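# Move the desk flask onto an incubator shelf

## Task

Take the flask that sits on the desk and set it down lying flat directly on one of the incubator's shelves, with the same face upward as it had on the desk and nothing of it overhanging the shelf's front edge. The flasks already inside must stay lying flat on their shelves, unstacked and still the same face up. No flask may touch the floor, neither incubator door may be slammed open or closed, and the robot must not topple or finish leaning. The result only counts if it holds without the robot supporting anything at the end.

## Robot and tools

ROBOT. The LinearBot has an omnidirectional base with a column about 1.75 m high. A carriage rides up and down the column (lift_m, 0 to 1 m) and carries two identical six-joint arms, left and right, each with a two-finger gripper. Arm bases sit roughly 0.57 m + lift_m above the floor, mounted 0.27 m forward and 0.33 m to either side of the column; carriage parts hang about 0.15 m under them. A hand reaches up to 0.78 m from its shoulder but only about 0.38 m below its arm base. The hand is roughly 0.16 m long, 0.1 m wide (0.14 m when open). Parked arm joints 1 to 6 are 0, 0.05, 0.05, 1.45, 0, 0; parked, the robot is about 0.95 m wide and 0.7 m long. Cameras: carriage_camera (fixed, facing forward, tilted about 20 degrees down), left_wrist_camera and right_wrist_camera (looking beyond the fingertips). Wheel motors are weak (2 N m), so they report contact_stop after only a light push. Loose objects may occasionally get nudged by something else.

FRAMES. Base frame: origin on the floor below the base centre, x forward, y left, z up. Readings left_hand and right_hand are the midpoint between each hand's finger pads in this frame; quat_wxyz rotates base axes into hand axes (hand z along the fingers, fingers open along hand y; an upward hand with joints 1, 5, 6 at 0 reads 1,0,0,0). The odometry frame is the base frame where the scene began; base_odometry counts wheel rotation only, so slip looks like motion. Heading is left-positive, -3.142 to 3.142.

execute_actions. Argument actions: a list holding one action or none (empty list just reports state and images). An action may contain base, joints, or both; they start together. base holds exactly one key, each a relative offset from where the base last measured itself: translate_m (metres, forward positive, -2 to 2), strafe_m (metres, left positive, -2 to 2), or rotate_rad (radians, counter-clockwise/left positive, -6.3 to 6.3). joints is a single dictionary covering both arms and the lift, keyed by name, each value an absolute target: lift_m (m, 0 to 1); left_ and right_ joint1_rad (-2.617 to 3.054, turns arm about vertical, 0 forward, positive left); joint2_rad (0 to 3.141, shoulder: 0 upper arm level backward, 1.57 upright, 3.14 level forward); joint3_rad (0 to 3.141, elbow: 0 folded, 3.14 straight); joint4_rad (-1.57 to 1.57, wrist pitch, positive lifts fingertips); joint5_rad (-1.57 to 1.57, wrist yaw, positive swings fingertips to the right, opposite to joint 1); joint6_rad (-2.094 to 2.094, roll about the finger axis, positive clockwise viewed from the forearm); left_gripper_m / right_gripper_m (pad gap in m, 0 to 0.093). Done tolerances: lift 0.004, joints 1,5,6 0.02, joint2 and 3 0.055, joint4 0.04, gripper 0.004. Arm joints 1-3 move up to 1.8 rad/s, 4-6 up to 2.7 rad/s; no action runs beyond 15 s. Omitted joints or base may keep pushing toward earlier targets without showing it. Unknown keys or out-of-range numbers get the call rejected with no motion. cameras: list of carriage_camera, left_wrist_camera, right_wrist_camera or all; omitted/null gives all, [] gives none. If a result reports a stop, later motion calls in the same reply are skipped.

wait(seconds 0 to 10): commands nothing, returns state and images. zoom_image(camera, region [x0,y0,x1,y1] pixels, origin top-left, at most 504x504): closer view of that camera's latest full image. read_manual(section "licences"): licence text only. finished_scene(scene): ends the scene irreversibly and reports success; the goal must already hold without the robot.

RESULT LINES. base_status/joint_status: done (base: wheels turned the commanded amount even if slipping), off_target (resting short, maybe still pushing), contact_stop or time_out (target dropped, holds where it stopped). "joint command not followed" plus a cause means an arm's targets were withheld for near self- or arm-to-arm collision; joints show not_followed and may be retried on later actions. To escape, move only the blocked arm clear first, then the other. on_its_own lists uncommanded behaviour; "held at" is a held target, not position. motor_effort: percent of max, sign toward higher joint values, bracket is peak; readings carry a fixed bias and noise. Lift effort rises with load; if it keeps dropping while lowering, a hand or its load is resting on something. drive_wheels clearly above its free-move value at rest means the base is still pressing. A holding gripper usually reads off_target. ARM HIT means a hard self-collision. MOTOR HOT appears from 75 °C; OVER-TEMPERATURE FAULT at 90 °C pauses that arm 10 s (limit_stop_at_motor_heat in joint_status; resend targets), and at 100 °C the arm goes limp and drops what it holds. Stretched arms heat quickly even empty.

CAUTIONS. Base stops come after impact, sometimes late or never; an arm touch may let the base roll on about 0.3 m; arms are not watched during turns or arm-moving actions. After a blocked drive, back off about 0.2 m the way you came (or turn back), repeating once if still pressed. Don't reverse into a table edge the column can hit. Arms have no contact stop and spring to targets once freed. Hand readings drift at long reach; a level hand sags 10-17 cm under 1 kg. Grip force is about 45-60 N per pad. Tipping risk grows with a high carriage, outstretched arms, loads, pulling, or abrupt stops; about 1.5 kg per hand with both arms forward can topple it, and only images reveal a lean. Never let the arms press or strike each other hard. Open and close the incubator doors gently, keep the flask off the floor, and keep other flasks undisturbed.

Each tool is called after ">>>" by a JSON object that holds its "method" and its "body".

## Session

>>> {"method": "execute_actions", "body": {"actions": []}}

Scene clock: 0.00 s.
base_odometry: x=+0.000 y=+0.000 heading=+0.000 (m, m, rad; odometry frame)
base_status: not commanded
joint_positions: lift_m=+0.300 left_joint1_rad=-0.023 left_joint2_rad=+0.025 left_joint3_rad=+0.038 left_joint4_rad=+1.480 left_joint5_rad=+0.029 left_joint6_rad=+0.029 left_gripper_m=+0.094 right_joint1_rad=-0.017 right_joint2_rad=+0.040 right_joint3_rad=+0.046 right_joint4_rad=+1.474 right_joint5_rad=-0.020 right_joint6_rad=+0.044 right_gripper_m=+0.094
joint_status: not commanded
motor_effort: lift_m=+23 drive_wheels=+6 (%)
left_hand: x=+0.2918 y=+0.3085 z=+1.2886 quat_wxyz=(+0.999, +0.015, +0.039, +0.003) (m; base frame)
right_hand: x=+0.2955 y=-0.3109 z=+1.2907 quat_wxyz=(+0.999, -0.008, +0.045, +0.014) (m; base frame)
pictures: carriage_camera, left_wrist_camera, right_wrist_camera
Images, in order (width x height): carriage_camera 504x504, left_wrist_camera 504x504, right_wrist_camera 504x504.

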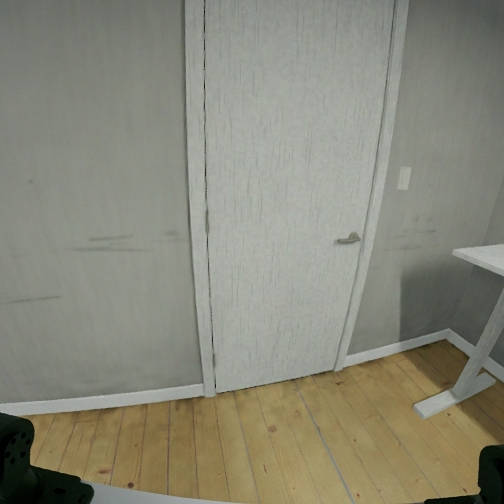

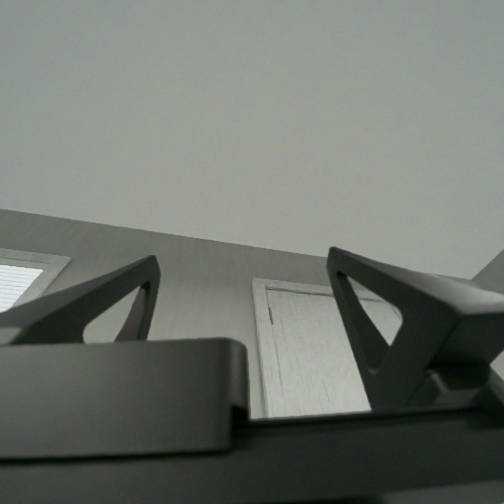

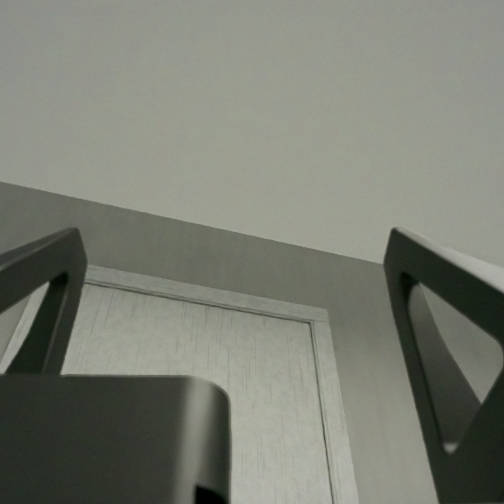

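>>> {"method": "execute_actions", "body": {"actions": [{"base": {"rotate_rad": -1.3}}], "cameras": ["carriage_camera"]}}

Scene clock: 3.27 s.
base_odometry: x=+0.000 y=+0.000 heading=-1.298 (m, m, rad; odometry frame)
base_status: done
joint_positions: lift_m=+0.300 left_joint1_rad=-0.023 left_joint2_rad=+0.025 left_joint3_rad=+0.038 left_joint4_rad=+1.480 left_joint5_rad=+0.029 left_joint6_rad=+0.029 left_gripper_m=+0.094 right_joint1_rad=-0.017 right_joint2_rad=+0.040 right_joint3_rad=+0.046 right_joint4_rad=+1.474 right_joint5_rad=-0.020 right_joint6_rad=+0.044 right_gripper_m=+0.094
joint_status: not commanded
motor_effort: lift_m=+23(23) drive_wheels=+15(32) (%)
left_hand: x=+0.2918 y=+0.3085 z=+1.2886 quat_wxyz=(+0.999, +0.015, +0.039, +0.003) (m; base frame)
right_hand: x=+0.2955 y=-0.3109 z=+1.2907 quat_wxyz=(+0.999, -0.008, +0.045, +0.014) (m; base frame)
pictures: carriage_camera
Images, in order (width x height): carriage_camera 504x504.

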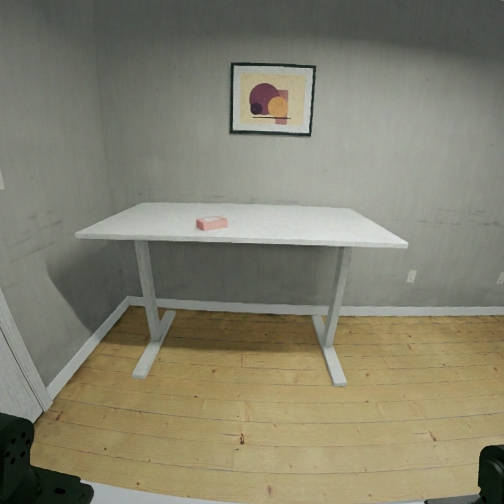

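>>> {"method": "zoom_image", "body": {"camera": "carriage_camera", "region": [170, 190, 270, 260]}}

Region (170, 190, 270, 260) of carriage_camera's 504x504 image, scaled by 5.040, with more detail than that image has; it fills the top 353 rows of this view, and the rest is white.

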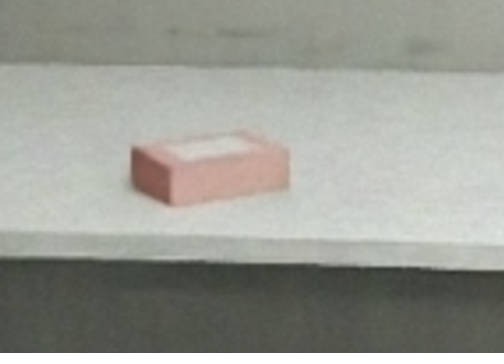

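>>> {"method": "execute_actions", "body": {"actions": [{"base": {"translate_m": 0.4}, "joints": {"lift_m": 0.6, "right_joint1_rad": -0.3, "right_joint4_rad": 1.55, "right_joint5_rad": 1.15, "right_joint6_rad": -1.57}}], "cameras": ["carriage_camera", "right_wrist_camera"]}}

Scene clock: 9.03 s.
base_odometry: x=+0.107 y=-0.386 heading=-1.300 (m, m, rad; odometry frame)
base_status: done
joint_positions: lift_m=+0.600 left_joint1_rad=-0.023 left_joint2_rad=+0.025 left_joint3_rad=+0.038 left_joint4_rad=+1.479 left_joint5_rad=+0.029 left_joint6_rad=+0.029 left_gripper_m=+0.094 right_joint1_rad=-0.295 right_joint2_rad=+0.040 right_joint3_rad=+0.046 right_joint4_rad=+1.547 right_joint5_rad=+1.146 right_joint6_rad=-1.566 right_gripper_m=+0.094
joint_status: all done
motor_effort: lift_m=+23(29) drive_wheels=-6(34) (%)
left_hand: x=+0.2919 y=+0.3085 z=+1.5883 quat_wxyz=(+0.999, +0.015, +0.039, +0.003) (m; base frame)
right_hand: x=+0.2302 y=-0.4647 z=+1.4903 quat_wxyz=(+0.498, +0.432, +0.328, -0.677) (m; base frame)
pictures: carriage_camera, right_wrist_camera
Images, in order (width x height): carriage_camera 504x504, right_wrist_camera 504x504.

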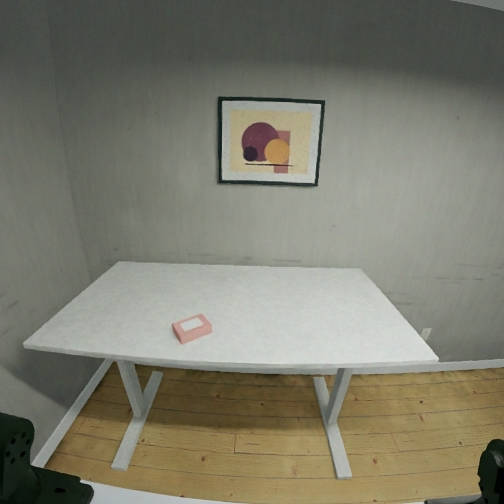

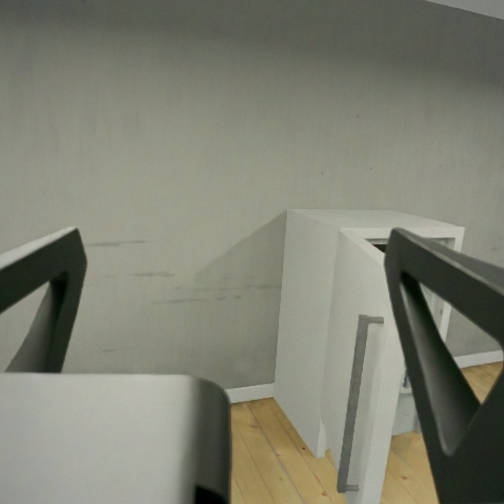

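>>> {"method": "zoom_image", "body": {"camera": "carriage_camera", "region": [150, 290, 240, 380]}}

>>> {"method": "zoom_image", "body": {"camera": "right_wrist_camera", "region": [260, 190, 504, 504]}}

Region (150, 290, 240, 380) of carriage_camera's 504x504 image, scaled by 5.600, with more detail than that image has.

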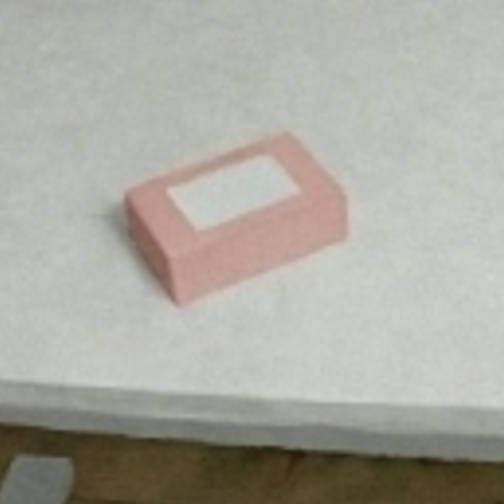

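Region (260, 190, 504, 504) of right_wrist_camera's 504x504 image, scaled by 1.605, with more detail than that image has.

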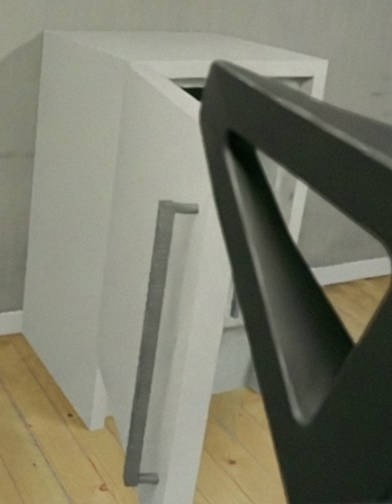

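>>> {"method": "execute_actions", "body": {"actions": [{"base": {"strafe_m": 0.383}, "joints": {"left_joint1_rad": -0.907, "left_joint2_rad": 2.376, "left_joint3_rad": 1.051, "left_joint4_rad": 0.995, "left_joint5_rad": 0.02, "left_joint6_rad": -0.03, "right_joint1_rad": 0.0, "right_joint4_rad": 1.45, "right_joint5_rad": 0.0, "right_joint6_rad": 0.0}}], "cameras": []}}

>>> {"method": "execute_actions", "body": {"actions": [{"base": {"translate_m": 0.27}, "joints": {"lift_m": 0.51}}], "cameras": ["carriage_camera", "left_wrist_camera"]}}

Scene clock: 17.33 s.
base_odometry: x=+0.476 y=-0.283 heading=-1.300 (m, m, rad; odometry frame)
base_status: done
joint_positions: lift_m=+0.600 left_joint1_rad=-0.905 left_joint2_rad=+2.369 left_joint3_rad=+1.051 left_joint4_rad=+0.988 left_joint5_rad=+0.023 left_joint6_rad=-0.026 left_gripper_m=+0.094 right_joint1_rad=-0.003 right_joint2_rad=+0.040 right_joint3_rad=+0.046 right_joint4_rad=+1.458 right_joint5_rad=+0.005 right_joint6_rad=-0.005 right_gripper_m=+0.094
joint_status: all done
motor_effort: lift_m=+24(23) drive_wheels=-1(28) (%)
left_hand: x=+0.6157 y=-0.1298 z=+1.1557 quat_wxyz=(+0.515, +0.352, +0.733, -0.269) (m; base frame)
right_hand: x=+0.2994 y=-0.3148 z=+1.5900 quat_wxyz=(+0.999, +0.002, +0.053, -0.004) (m; base frame)
pictures: none
No camera images: the call's "cameras" was empty. Leave "cameras" out to get every camera's image.

Scene clock: 19.83 s.
base_odometry: x=+0.549 y=-0.543 heading=-1.299 (m, m, rad; odometry frame)
base_status: done
joint_positions: lift_m=+0.510 left_joint1_rad=-0.906 left_joint2_rad=+2.370 left_joint3_rad=+1.051 left_joint4_rad=+0.992 left_joint5_rad=+0.022 left_joint6_rad=-0.026 left_gripper_m=+0.094 right_joint1_rad=-0.003 right_joint2_rad=+0.040 right_joint3_rad=+0.046 right_joint4_rad=+1.454 right_joint5_rad=+0.001 right_joint6_rad=-0.004 right_gripper_m=+0.094
joint_status: all done
motor_effort: lift_m=+23(23) drive_wheels=-5(25) (%)
left_hand: x=+0.6156 y=-0.1302 z=+1.0662 quat_wxyz=(+0.516, +0.352, +0.732, -0.270) (m; base frame)
right_hand: x=+0.3004 y=-0.3142 z=+1.5000 quat_wxyz=(+0.998, +0.001, +0.055, -0.004) (m; base frame)
pictures: carriage_camera, left_wrist_camera
Images, in order (width x height): carriage_camera 504x504, left_wrist_camera 504x504.

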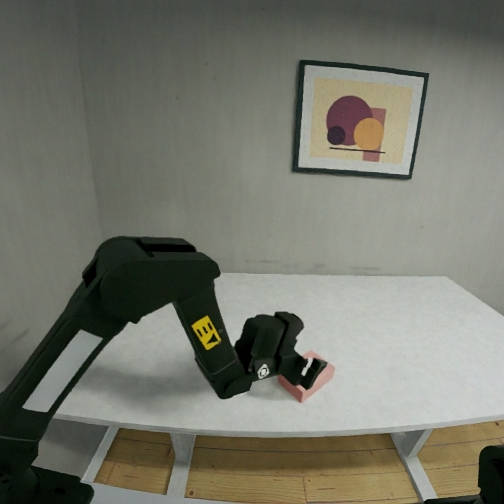

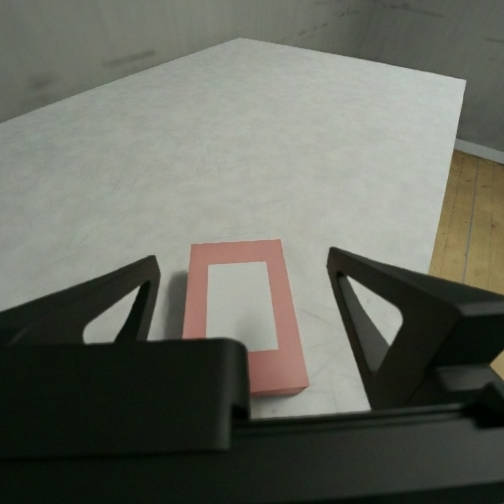

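>>> {"method": "zoom_image", "body": {"camera": "left_wrist_camera", "region": [140, 220, 350, 420]}}

Region (140, 220, 350, 420) of left_wrist_camera's 504x504 image, scaled by 2.400, with more detail than that image has; it fills the top 480 rows of this view, and the rest is white.

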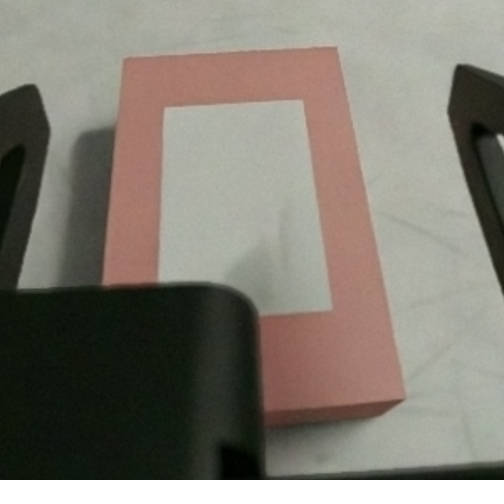

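>>> {"method": "execute_actions", "body": {"actions": [{"base": {"strafe_m": 0.009}, "joints": {"lift_m": 0.475}}], "cameras": ["left_wrist_camera"]}}

>>> {"method": "zoom_image", "body": {"camera": "left_wrist_camera", "region": [140, 190, 350, 400]}}

Scene clock: 22.30 s.
base_odometry: x=+0.557 y=-0.541 heading=-1.300 (m, m, rad; odometry frame)
base_status: done
joint_positions: lift_m=+0.475 left_joint1_rad=-0.906 left_joint2_rad=+2.371 left_joint3_rad=+1.051 left_joint4_rad=+0.992 left_joint5_rad=+0.021 left_joint6_rad=-0.026 left_gripper_m=+0.094 right_joint1_rad=-0.003 right_joint2_rad=+0.040 right_joint3_rad=+0.046 right_joint4_rad=+1.452 right_joint5_rad=+0.001 right_joint6_rad=-0.004 right_gripper_m=+0.094
joint_status: all done
motor_effort: lift_m=+23(24) drive_wheels=-3(15) (%)
left_hand: x=+0.6156 y=-0.1299 z=+1.0306 quat_wxyz=(+0.516, +0.352, +0.733, -0.269) (m; base frame)
right_hand: x=+0.3008 y=-0.3140 z=+1.4649 quat_wxyz=(+0.998, +0.000, +0.056, -0.004) (m; base frame)
pictures: left_wrist_camera
Images, in order (width x height): left_wrist_camera 504x504.

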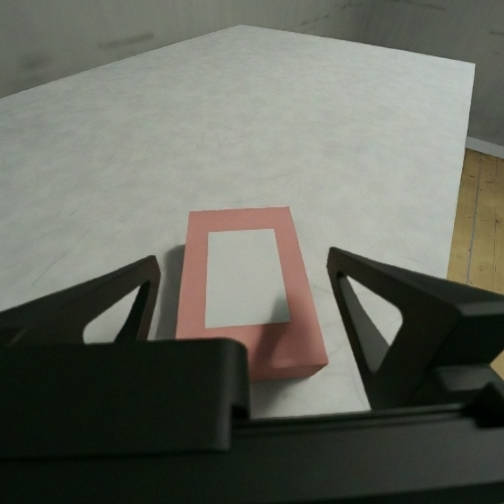

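Region (140, 190, 350, 400) of left_wrist_camera's 504x504 image, scaled by 2.400, with more detail than that image has.

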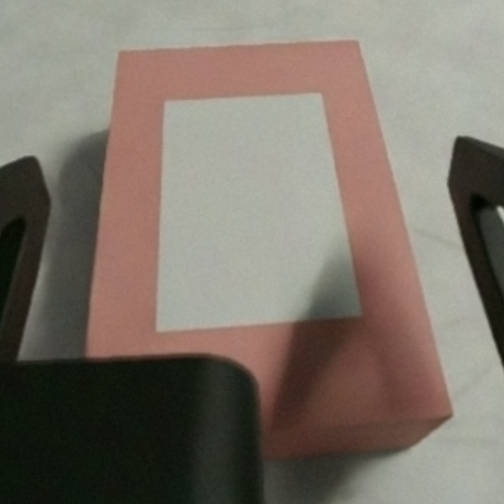

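>>> {"method": "execute_actions", "body": {"actions": [{"joints": {"lift_m": 0.438}}], "cameras": ["left_wrist_camera"]}}

Scene clock: 23.37 s.
base_odometry: x=+0.557 y=-0.541 heading=-1.300 (m, m, rad; odometry frame)
base_status: not commanded
joint_positions: lift_m=+0.438 left_joint1_rad=-0.906 left_joint2_rad=+2.373 left_joint3_rad=+1.051 left_joint4_rad=+0.992 left_joint5_rad=+0.020 left_joint6_rad=-0.026 left_gripper_m=+0.094 right_joint1_rad=-0.003 right_joint2_rad=+0.040 right_joint3_rad=+0.046 right_joint4_rad=+1.452 right_joint5_rad=+0.000 right_joint6_rad=-0.004 right_gripper_m=+0.094
joint_status: all done
motor_effort: lift_m=+23(24) drive_wheels=-3(3) (%)
left_hand: x=+0.6156 y=-0.1297 z=+0.9927 quat_wxyz=(+0.516, +0.352, +0.733, -0.269) (m; base frame)
right_hand: x=+0.3009 y=-0.3140 z=+1.4279 quat_wxyz=(+0.998, +0.000, +0.056, -0.004) (m; base frame)
pictures: left_wrist_camera
Images, in order (width x height): left_wrist_camera 504x504.

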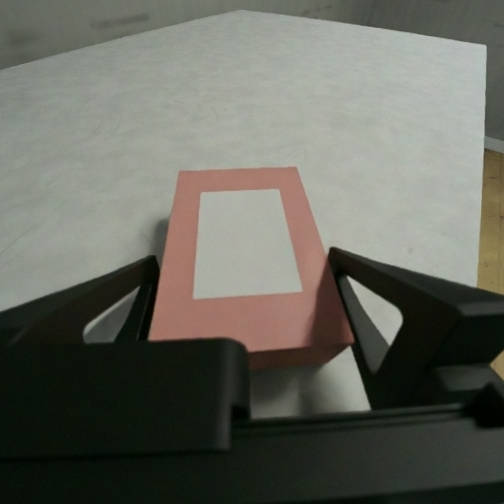

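>>> {"method": "execute_actions", "body": {"actions": [{"joints": {"lift_m": 0.434}}], "cameras": []}}

>>> {"method": "execute_actions", "body": {"actions": [{"joints": {"left_gripper_m": 0.06}}], "cameras": ["left_wrist_camera"]}}

Scene clock: 24.23 s.
base_odometry: x=+0.557 y=-0.541 heading=-1.300 (m, m, rad; odometry frame)
base_status: not commanded
joint_positions: lift_m=+0.434 left_joint1_rad=-0.906 left_joint2_rad=+2.374 left_joint3_rad=+1.051 left_joint4_rad=+0.993 left_joint5_rad=+0.020 left_joint6_rad=-0.026 left_gripper_m=+0.094 right_joint1_rad=-0.003 right_joint2_rad=+0.040 right_joint3_rad=+0.046 right_joint4_rad=+1.452 right_joint5_rad=+0.000 right_joint6_rad=-0.004 right_gripper_m=+0.094
joint_status: all done
motor_effort: lift_m=+23(24) drive_wheels=-3(3) (%)
left_hand: x=+0.6156 y=-0.1297 z=+0.9883 quat_wxyz=(+0.516, +0.352, +0.734, -0.269) (m; base frame)
right_hand: x=+0.3010 y=-0.3140 z=+1.4239 quat_wxyz=(+0.998, +0.000, +0.056, -0.004) (m; base frame)
pictures: none
No camera images: the call's "cameras" was empty. Leave "cameras" out to get every camera's image.

Scene clock: 24.77 s.
base_odometry: x=+0.557 y=-0.541 heading=-1.300 (m, m, rad; odometry frame)
base_status: not commanded
joint_positions: lift_m=+0.434 left_joint1_rad=-0.906 left_joint2_rad=+2.374 left_joint3_rad=+1.051 left_joint4_rad=+0.993 left_joint5_rad=+0.020 left_joint6_rad=-0.026 left_gripper_m=+0.084 right_joint1_rad=-0.003 right_joint2_rad=+0.040 right_joint3_rad=+0.046 right_joint4_rad=+1.452 right_joint5_rad=+0.000 right_joint6_rad=-0.004 right_gripper_m=+0.094
joint_status: left_gripper_m off_target (ended at +0.084, target +0.060)
motor_effort: lift_m=+23(23) drive_wheels=-3(7) (%)
left_hand: x=+0.6156 y=-0.1297 z=+0.9883 quat_wxyz=(+0.515, +0.352, +0.734, -0.269) (m; base frame)
right_hand: x=+0.3010 y=-0.3140 z=+1.4239 quat_wxyz=(+0.998, +0.000, +0.056, -0.004) (m; base frame)
pictures: left_wrist_camera
Images, in order (width x height): left_wrist_camera 504x504.

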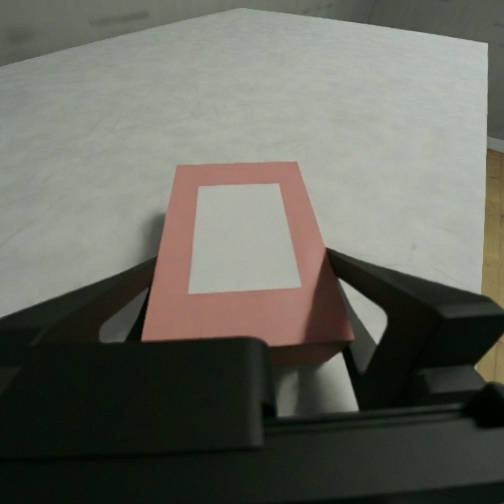

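>>> {"method": "execute_actions", "body": {"actions": [{"joints": {"lift_m": 0.48, "left_joint4_rad": 1.015}}], "cameras": ["left_wrist_camera"]}}

Scene clock: 25.70 s.
base_odometry: x=+0.557 y=-0.541 heading=-1.300 (m, m, rad; odometry frame)
base_status: not commanded
joint_positions: lift_m=+0.480 left_joint1_rad=-0.906 left_joint2_rad=+2.375 left_joint3_rad=+1.051 left_joint4_rad=+1.005 left_joint5_rad=+0.020 left_joint6_rad=-0.026 left_gripper_m=+0.084 right_joint1_rad=-0.003 right_joint2_rad=+0.040 right_joint3_rad=+0.046 right_joint4_rad=+1.451 right_joint5_rad=+0.000 right_joint6_rad=-0.004 right_gripper_m=+0.094
joint_status: all done
motor_effort: lift_m=+23(29) drive_wheels=-3(3) (%)
left_hand: x=+0.6161 y=-0.1302 z=+1.0362 quat_wxyz=(+0.519, +0.351, +0.731, -0.270) (m; base frame)
right_hand: x=+0.3011 y=-0.3140 z=+1.4699 quat_wxyz=(+0.998, +0.000, +0.057, -0.004) (m; base frame)
pictures: left_wrist_camera
Images, in order (width x height): left_wrist_camera 504x504.

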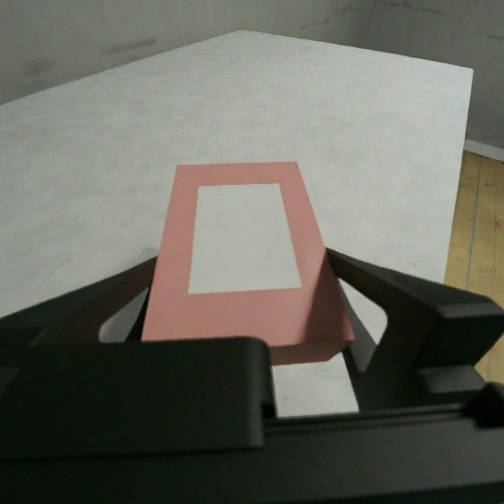

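>>> {"method": "execute_actions", "body": {"actions": [{"base": {"translate_m": -1.75}, "joints": {"left_joint1_rad": -0.015}}], "cameras": []}}

>>> {"method": "execute_actions", "body": {"actions": [{"base": {"rotate_rad": -1.54}, "joints": {"lift_m": 0.2}}], "cameras": ["carriage_camera", "left_wrist_camera"]}}

Scene clock: 32.70 s.
base_odometry: x=+0.088 y=+1.145 heading=-1.299 (m, m, rad; odometry frame)
base_status: done
joint_positions: lift_m=+0.480 left_joint1_rad=-0.009 left_joint2_rad=+2.375 left_joint3_rad=+1.051 left_joint4_rad=+1.005 left_joint5_rad=+0.014 left_joint6_rad=-0.026 left_gripper_m=+0.084 right_joint1_rad=-0.003 right_joint2_rad=+0.040 right_joint3_rad=+0.046 right_joint4_rad=+1.450 right_joint5_rad=+0.000 right_joint6_rad=-0.004 right_gripper_m=+0.094
joint_status: all done
motor_effort: lift_m=+23(23) drive_wheels=-1(33) (%)
left_hand: x=+0.8340 y=+0.3062 z=+1.0362 quat_wxyz=(+0.585, -0.003, +0.811, -0.016) (m; base frame)
right_hand: x=+0.3014 y=-0.3140 z=+1.4698 quat_wxyz=(+0.998, +0.000, +0.057, -0.004) (m; base frame)
pictures: none
No camera images: the call's "cameras" was empty. Leave "cameras" out to get every camera's image.

Scene clock: 35.77 s.
base_odometry: x=+0.088 y=+1.145 heading=-2.838 (m, m, rad; odometry frame)
base_status: done
joint_positions: lift_m=+0.200 left_joint1_rad=-0.015 left_joint2_rad=+2.375 left_joint3_rad=+1.051 left_joint4_rad=+0.998 left_joint5_rad=+0.016 left_joint6_rad=-0.026 left_gripper_m=+0.084 right_joint1_rad=-0.003 right_joint2_rad=+0.040 right_joint3_rad=+0.046 right_joint4_rad=+1.449 right_joint5_rad=+0.000 right_joint6_rad=-0.004 right_gripper_m=+0.094
joint_status: all done
motor_effort: lift_m=+23(24) drive_wheels=+15(39) (%)
left_hand: x=+0.8334 y=+0.3028 z=+0.7549 quat_wxyz=(+0.583, +0.000, +0.812, -0.019) (m; base frame)
right_hand: x=+0.3017 y=-0.3139 z=+1.1898 quat_wxyz=(+0.998, +0.000, +0.058, -0.004) (m; base frame)
pictures: carriage_camera, left_wrist_camera
Images, in order (width x height): carriage_camera 504x504, left_wrist_camera 504x504.

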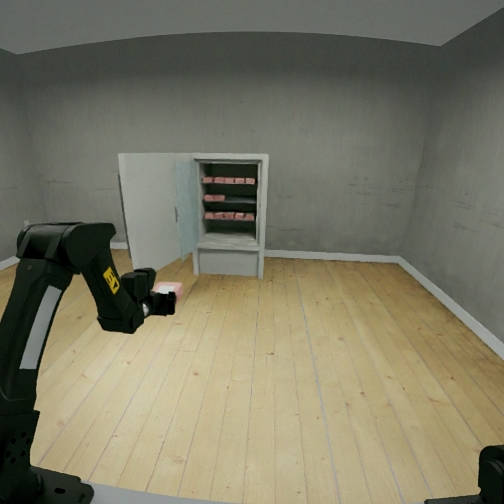

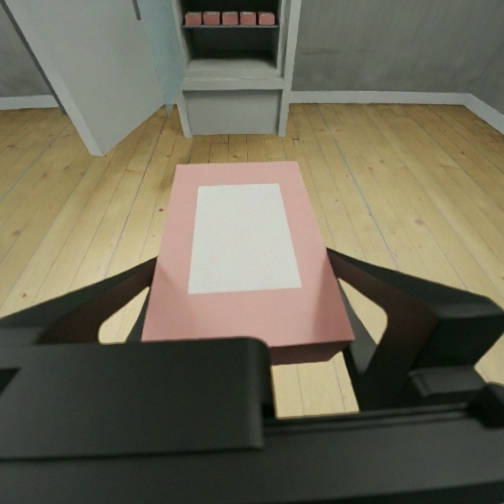

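>>> {"method": "zoom_image", "body": {"camera": "carriage_camera", "region": [150, 140, 290, 290]}}

Region (150, 140, 290, 290) of carriage_camera's 504x504 image, scaled by 3.360, with more detail than that image has; it fills the left 470 columns of this view, and the rest is white.

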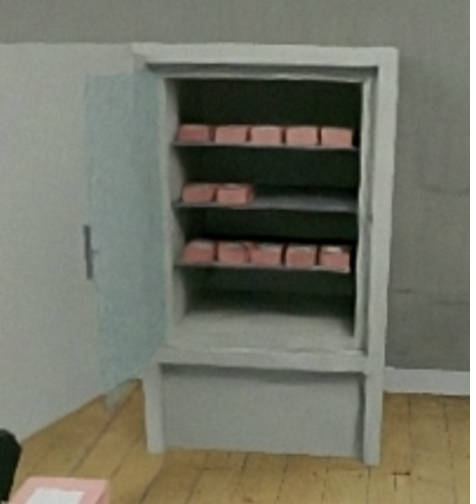

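>>> {"method": "execute_actions", "body": {"actions": [{"base": {"translate_m": 1.25}, "joints": {"lift_m": 0.275}}], "cameras": ["carriage_camera", "left_wrist_camera"]}}

Scene clock: 42.77 s.
base_odometry: x=-1.106 y=+0.773 heading=-2.839 (m, m, rad; odometry frame)
base_status: done
joint_positions: lift_m=+0.275 left_joint1_rad=-0.015 left_joint2_rad=+2.376 left_joint3_rad=+1.051 left_joint4_rad=+1.004 left_joint5_rad=+0.017 left_joint6_rad=-0.026 left_gripper_m=+0.084 right_joint1_rad=-0.003 right_joint2_rad=+0.040 right_joint3_rad=+0.046 right_joint4_rad=+1.449 right_joint5_rad=+0.000 right_joint6_rad=-0.004 right_gripper_m=+0.094
joint_status: all done
motor_effort: lift_m=+23(29) drive_wheels=-7(35) (%)
left_hand: x=+0.8338 y=+0.3024 z=+0.8308 quat_wxyz=(+0.585, +0.000, +0.811, -0.019) (m; base frame)
right_hand: x=+0.3016 y=-0.3139 z=+1.2648 quat_wxyz=(+0.998, +0.000, +0.057, -0.004) (m; base frame)
pictures: carriage_camera, left_wrist_camera
Images, in order (width x height): carriage_camera 504x504, left_wrist_camera 504x504.

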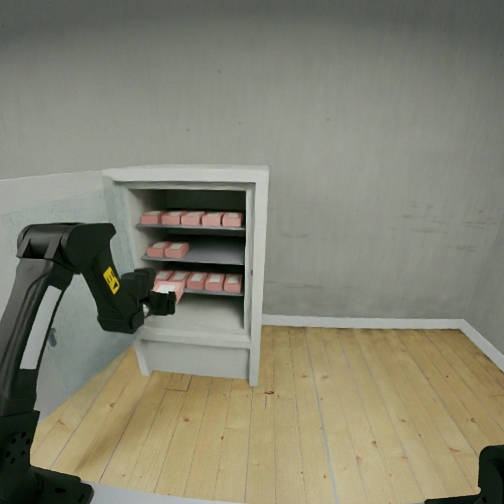

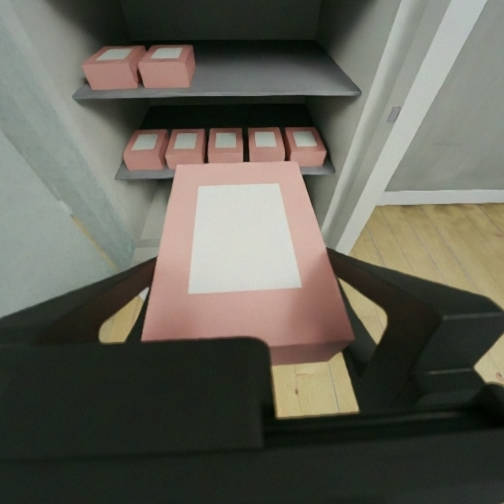

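>>> {"method": "zoom_image", "body": {"camera": "left_wrist_camera", "region": [60, 0, 400, 200]}}

>>> {"method": "zoom_image", "body": {"camera": "carriage_camera", "region": [120, 160, 280, 320]}}

Region (60, 0, 400, 200) of left_wrist_camera's 504x504 image, scaled by 1.482, with more detail than that image has; it fills the top 296 rows of this view, and the rest is white.

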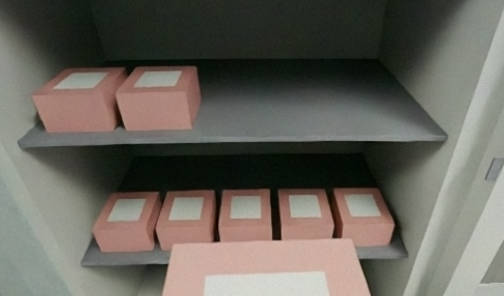

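Region (120, 160, 280, 320) of carriage_camera's 504x504 image, scaled by 3.150, with more detail than that image has.

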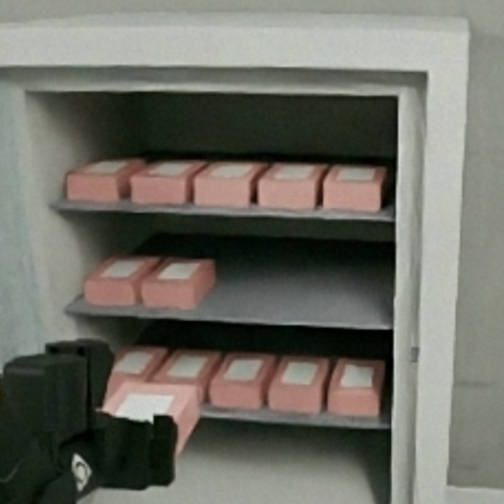

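>>> {"method": "execute_actions", "body": {"actions": [{"base": {"translate_m": 0.26}, "joints": {"left_joint1_rad": -0.075}}], "cameras": ["carriage_camera", "left_wrist_camera"]}}

Scene clock: 48.30 s.
base_odometry: x=-1.354 y=+0.697 heading=-2.841 (m, m, rad; odometry frame)
base_status: done
joint_positions: lift_m=+0.275 left_joint1_rad=-0.078 left_joint2_rad=+2.376 left_joint3_rad=+1.051 left_joint4_rad=+1.004 left_joint5_rad=+0.020 left_joint6_rad=-0.026 left_gripper_m=+0.084 right_joint1_rad=-0.003 right_joint2_rad=+0.040 right_joint3_rad=+0.046 right_joint4_rad=+1.452 right_joint5_rad=+0.000 right_joint6_rad=-0.004 right_gripper_m=+0.094
joint_status: all done
motor_effort: lift_m=+23(23) drive_wheels=-6(32) (%)
left_hand: x=+0.8319 y=+0.2664 z=+0.8308 quat_wxyz=(+0.584, +0.027, +0.811, -0.039) (m; base frame)
right_hand: x=+0.3009 y=-0.3139 z=+1.2649 quat_wxyz=(+0.998, +0.000, +0.056, -0.004) (m; base frame)
pictures: carriage_camera, left_wrist_camera
Images, in order (width x height): carriage_camera 504x504, left_wrist_camera 504x504.

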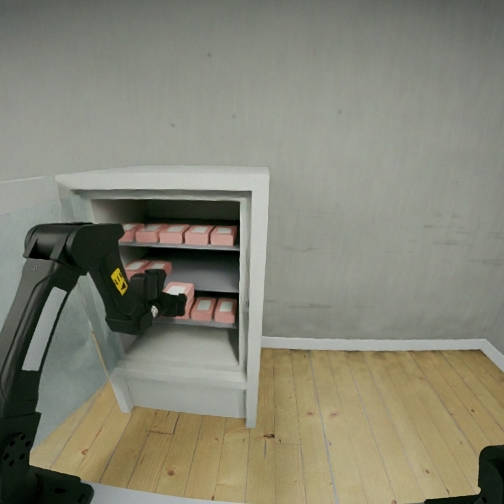

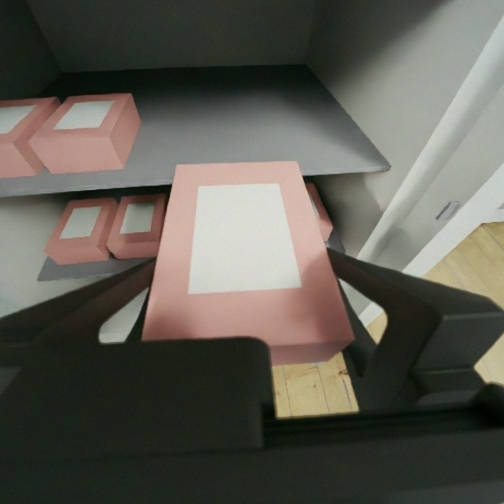

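>>> {"method": "zoom_image", "body": {"camera": "left_wrist_camera", "region": [20, 80, 200, 210]}}

>>> {"method": "zoom_image", "body": {"camera": "left_wrist_camera", "region": [260, 60, 410, 200]}}

Region (20, 80, 200, 210) of left_wrist_camera's 504x504 image, scaled by 2.800, with more detail than that image has.

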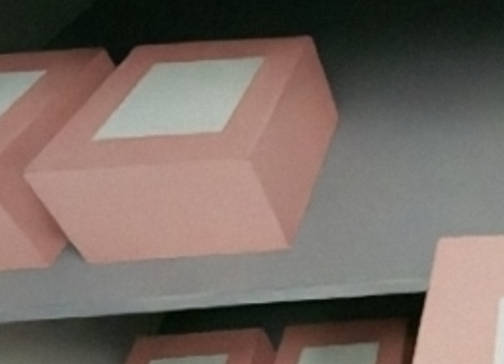

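Region (260, 60, 410, 200) of left_wrist_camera's 504x504 image, scaled by 3.360, with more detail than that image has; it fills the top 470 rows of this view, and the rest is white.

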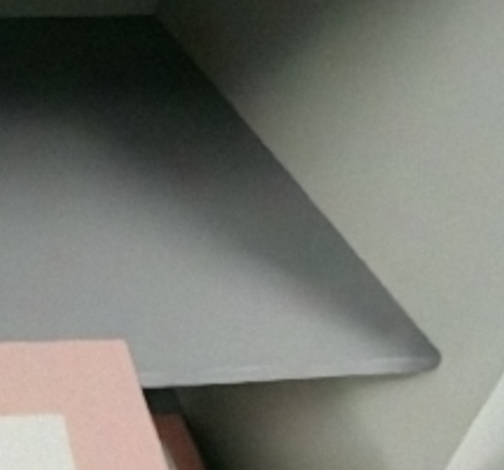

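>>> {"method": "execute_actions", "body": {"actions": [{"base": {"translate_m": 0.155}, "joints": {"lift_m": 0.257}}], "cameras": ["carriage_camera", "left_wrist_camera"]}}

Scene clock: 51.27 s.
base_odometry: x=-1.502 y=+0.651 heading=-2.842 (m, m, rad; odometry frame)
base_status: done
joint_positions: lift_m=+0.257 left_joint1_rad=-0.076 left_joint2_rad=+2.378 left_joint3_rad=+1.051 left_joint4_rad=+0.996 left_joint5_rad=+0.020 left_joint6_rad=-0.026 left_gripper_m=+0.084 right_joint1_rad=-0.003 right_joint2_rad=+0.040 right_joint3_rad=+0.046 right_joint4_rad=+1.453 right_joint5_rad=+0.000 right_joint6_rad=-0.004 right_gripper_m=+0.094
joint_status: all done
motor_effort: lift_m=+23(24) drive_wheels=-6(36) (%)
left_hand: x=+0.8310 y=+0.2676 z=+0.8095 quat_wxyz=(+0.579, +0.026, +0.814, -0.038) (m; base frame)
right_hand: x=+0.3006 y=-0.3139 z=+1.2469 quat_wxyz=(+0.998, +0.000, +0.056, -0.004) (m; base frame)
pictures: carriage_camera, left_wrist_camera
Images, in order (width x height): carriage_camera 504x504, left_wrist_camera 504x504.

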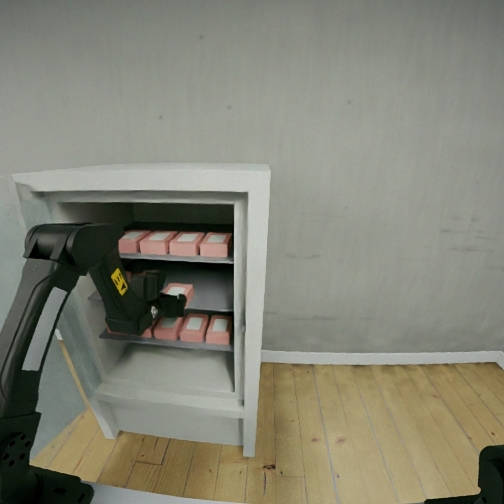

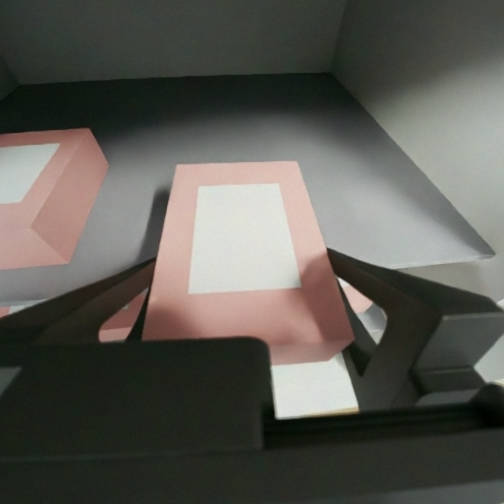

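>>> {"method": "zoom_image", "body": {"camera": "left_wrist_camera", "region": [0, 110, 200, 330]}}

>>> {"method": "zoom_image", "body": {"camera": "left_wrist_camera", "region": [320, 180, 504, 320]}}

>>> {"method": "zoom_image", "body": {"camera": "carriage_camera", "region": [80, 210, 250, 360]}}

Region (0, 110, 200, 330) of left_wrist_camera's 504x504 image, scaled by 2.291, with more detail than that image has; it fills the left 458 columns of this view, and the rest is white.

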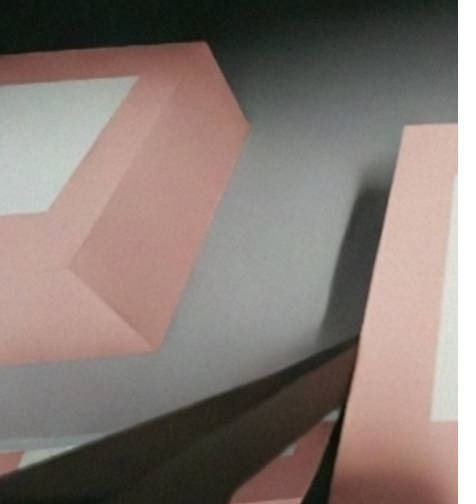

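Region (320, 180, 504, 320) of left_wrist_camera's 504x504 image, scaled by 2.739, with more detail than that image has; it fills the top 383 rows of this view, and the rest is white.

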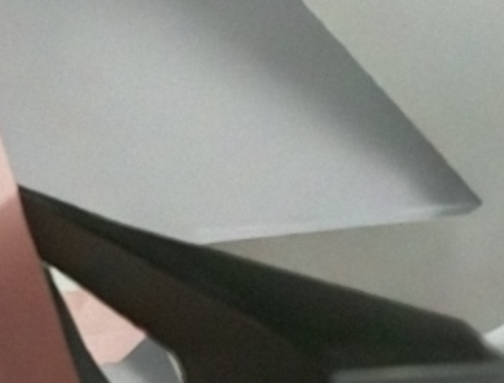

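Region (80, 210, 250, 360) of carriage_camera's 504x504 image, scaled by 2.965, with more detail than that image has; it fills the top 445 rows of this view, and the rest is white.

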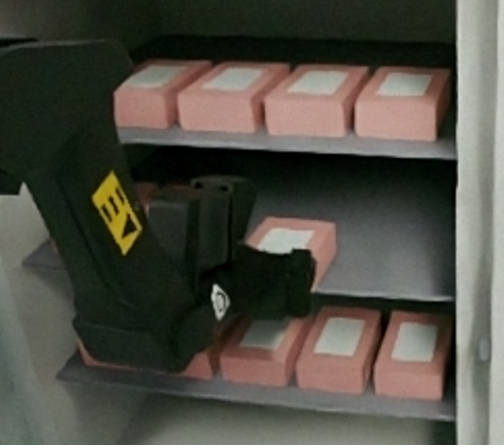

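>>> {"method": "execute_actions", "body": {"actions": []}}

Scene clock: 52.53 s.
base_odometry: x=-1.502 y=+0.651 heading=-2.842 (m, m, rad; odometry frame)
base_status: done
joint_positions: lift_m=+0.257 left_joint1_rad=-0.076 left_joint2_rad=+2.378 left_joint3_rad=+1.051 left_joint4_rad=+0.996 left_joint5_rad=+0.020 left_joint6_rad=-0.026 left_gripper_m=+0.084 right_joint1_rad=-0.003 right_joint2_rad=+0.040 right_joint3_rad=+0.046 right_joint4_rad=+1.453 right_joint5_rad=+0.000 right_joint6_rad=-0.004 right_gripper_m=+0.094
joint_status: all done
motor_effort: lift_m=+24(24) drive_wheels=-6(36) (%)
left_hand: x=+0.8310 y=+0.2676 z=+0.8095 quat_wxyz=(+0.579, +0.026, +0.814, -0.038) (m; base frame)
right_hand: x=+0.3006 y=-0.3139 z=+1.2469 quat_wxyz=(+0.998, +0.000, +0.056, -0.004) (m; base frame)
pictures: carriage_camera, left_wrist_camera, right_wrist_camera
Images, in order (width x height): carriage_camera 504x504, left_wrist_camera 504x504, right_wrist_camera 504x504.

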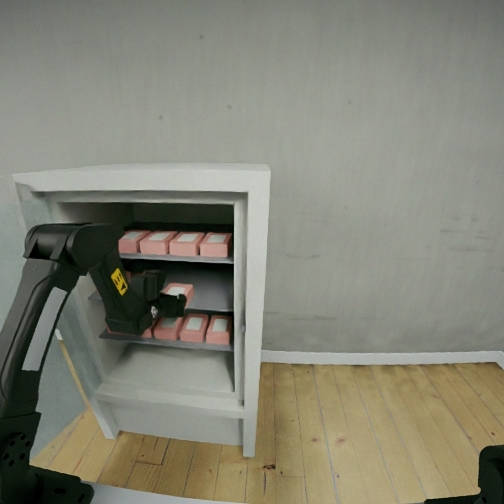

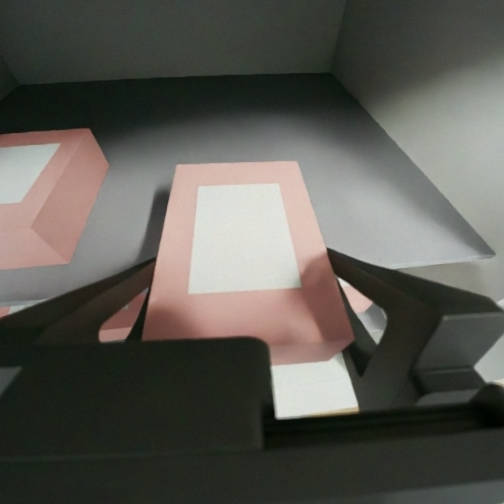

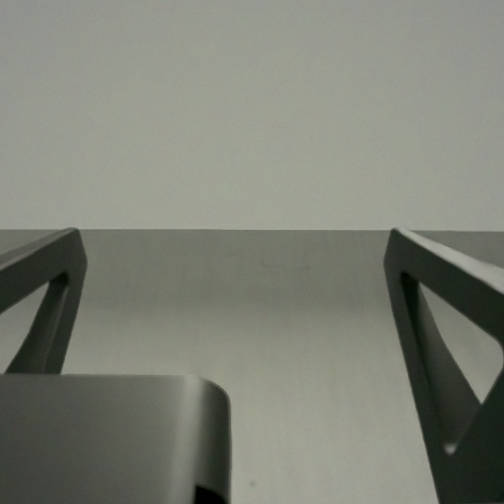

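>>> {"method": "execute_actions", "body": {"actions": [{"base": {"translate_m": 0.05}, "joints": {"lift_m": 0.249}}], "cameras": ["carriage_camera", "left_wrist_camera"]}}

Scene clock: 54.80 s.
base_odometry: x=-1.550 y=+0.637 heading=-2.844 (m, m, rad; odometry frame)
base_status: done
joint_positions: lift_m=+0.249 left_joint1_rad=-0.075 left_joint2_rad=+2.379 left_joint3_rad=+1.051 left_joint4_rad=+0.999 left_joint5_rad=+0.020 left_joint6_rad=-0.027 left_gripper_m=+0.084 right_joint1_rad=-0.003 right_joint2_rad=+0.040 right_joint3_rad=+0.046 right_joint4_rad=+1.454 right_joint5_rad=+0.000 right_joint6_rad=-0.004 right_gripper_m=+0.094
joint_status: all done
motor_effort: lift_m=+23(24) drive_wheels=-5(35) (%)
left_hand: x=+0.8311 y=+0.2682 z=+0.8015 quat_wxyz=(+0.580, +0.026, +0.813, -0.038) (m; base frame)
right_hand: x=+0.3004 y=-0.3140 z=+1.2389 quat_wxyz=(+0.998, +0.000, +0.055, -0.004) (m; base frame)
pictures: carriage_camera, left_wrist_camera
Images, in order (width x height): carriage_camera 504x504, left_wrist_camera 504x504.

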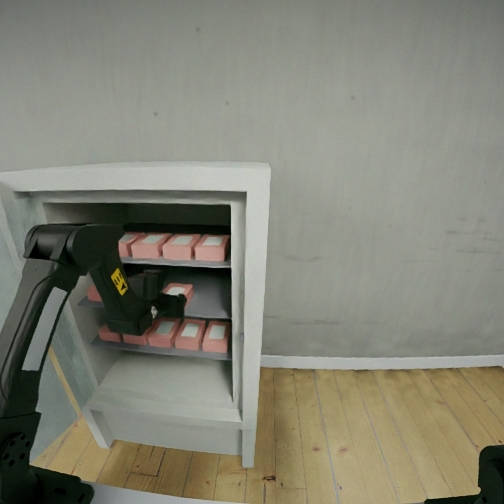

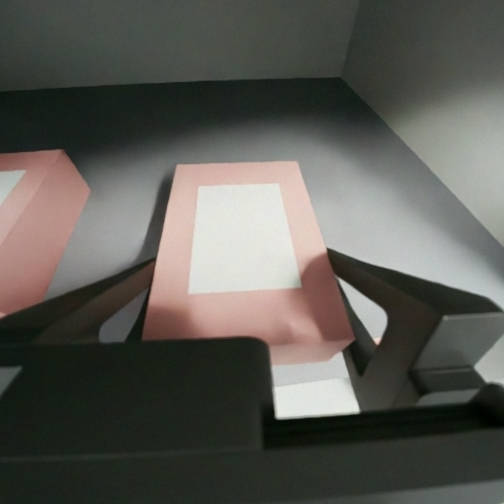

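>>> {"method": "zoom_image", "body": {"camera": "left_wrist_camera", "region": [250, 290, 450, 430]}}

>>> {"method": "zoom_image", "body": {"camera": "carriage_camera", "region": [70, 210, 250, 360]}}

Region (250, 290, 450, 430) of left_wrist_camera's 504x504 image, scaled by 2.520, with more detail than that image has; it fills the top 353 rows of this view, and the rest is white.

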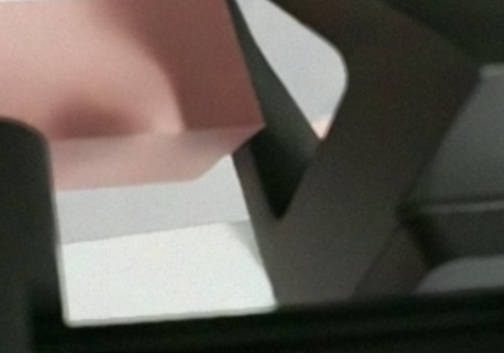

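Region (70, 210, 250, 360) of carriage_camera's 504x504 image, scaled by 2.800, with more detail than that image has.

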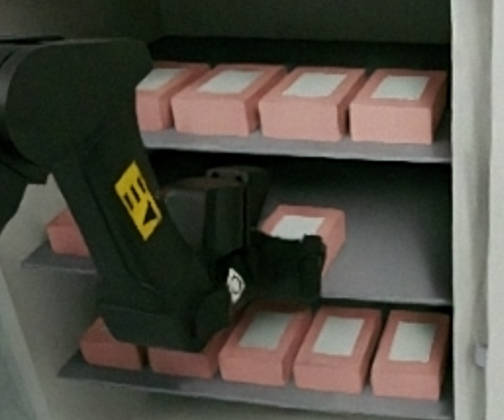

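>>> {"method": "execute_actions", "body": {"actions": [{"base": {"translate_m": 0.028}, "joints": {"lift_m": 0.244}}], "cameras": ["carriage_camera", "left_wrist_camera"]}}

Scene clock: 57.77 s.
base_odometry: x=-1.577 y=+0.628 heading=-2.845 (m, m, rad; odometry frame)
base_status: done
joint_positions: lift_m=+0.244 left_joint1_rad=-0.075 left_joint2_rad=+2.379 left_joint3_rad=+1.051 left_joint4_rad=+1.013 left_joint5_rad=+0.021 left_joint6_rad=-0.029 left_gripper_m=+0.084 right_joint1_rad=-0.003 right_joint2_rad=+0.040 right_joint3_rad=+0.046 right_joint4_rad=+1.454 right_joint5_rad=+0.000 right_joint6_rad=-0.004 right_gripper_m=+0.094
joint_status: all done
motor_effort: lift_m=+23(24) drive_wheels=-5(33) (%)
left_hand: x=+0.8322 y=+0.2682 z=+0.7998 quat_wxyz=(+0.586, +0.025, +0.809, -0.039) (m; base frame)
right_hand: x=+0.3003 y=-0.3140 z=+1.2340 quat_wxyz=(+0.998, +0.000, +0.055, -0.004) (m; base frame)
pictures: carriage_camera, left_wrist_camera
Images, in order (width x height): carriage_camera 504x504, left_wrist_camera 504x504.

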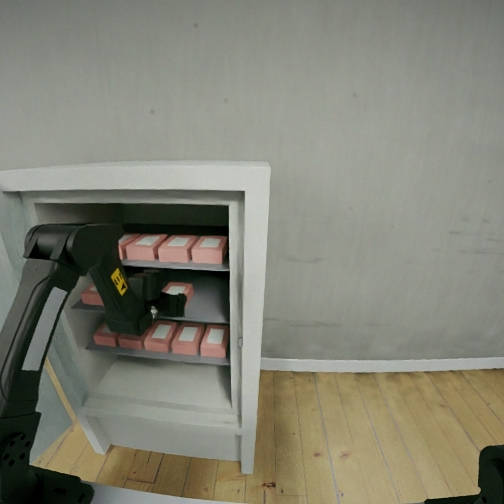

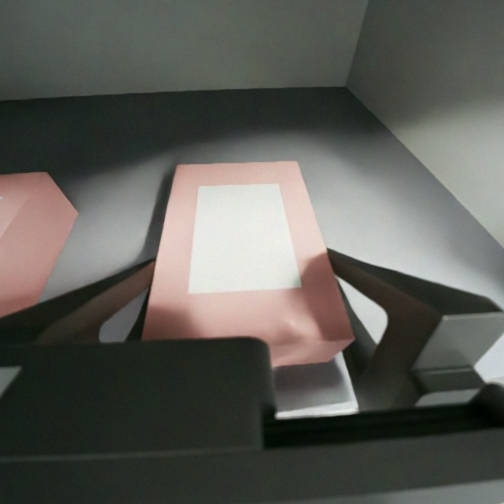

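>>> {"method": "zoom_image", "body": {"camera": "left_wrist_camera", "region": [250, 290, 450, 430]}}

>>> {"method": "zoom_image", "body": {"camera": "carriage_camera", "region": [70, 210, 250, 360]}}

Region (250, 290, 450, 430) of left_wrist_camera's 504x504 image, scaled by 2.520, with more detail than that image has; it fills the top 353 rows of this view, and the rest is white.

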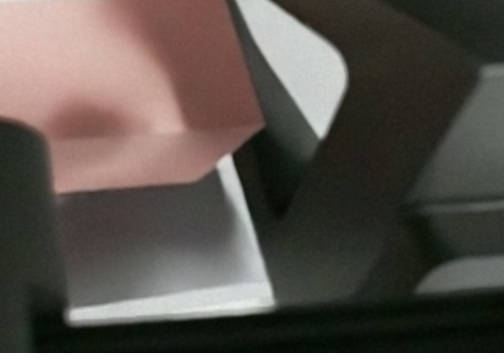

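Region (70, 210, 250, 360) of carriage_camera's 504x504 image, scaled by 2.800, with more detail than that image has.

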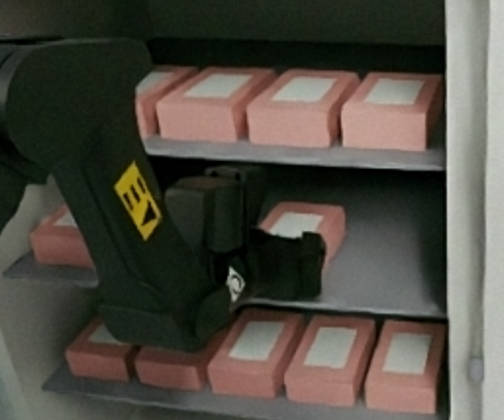

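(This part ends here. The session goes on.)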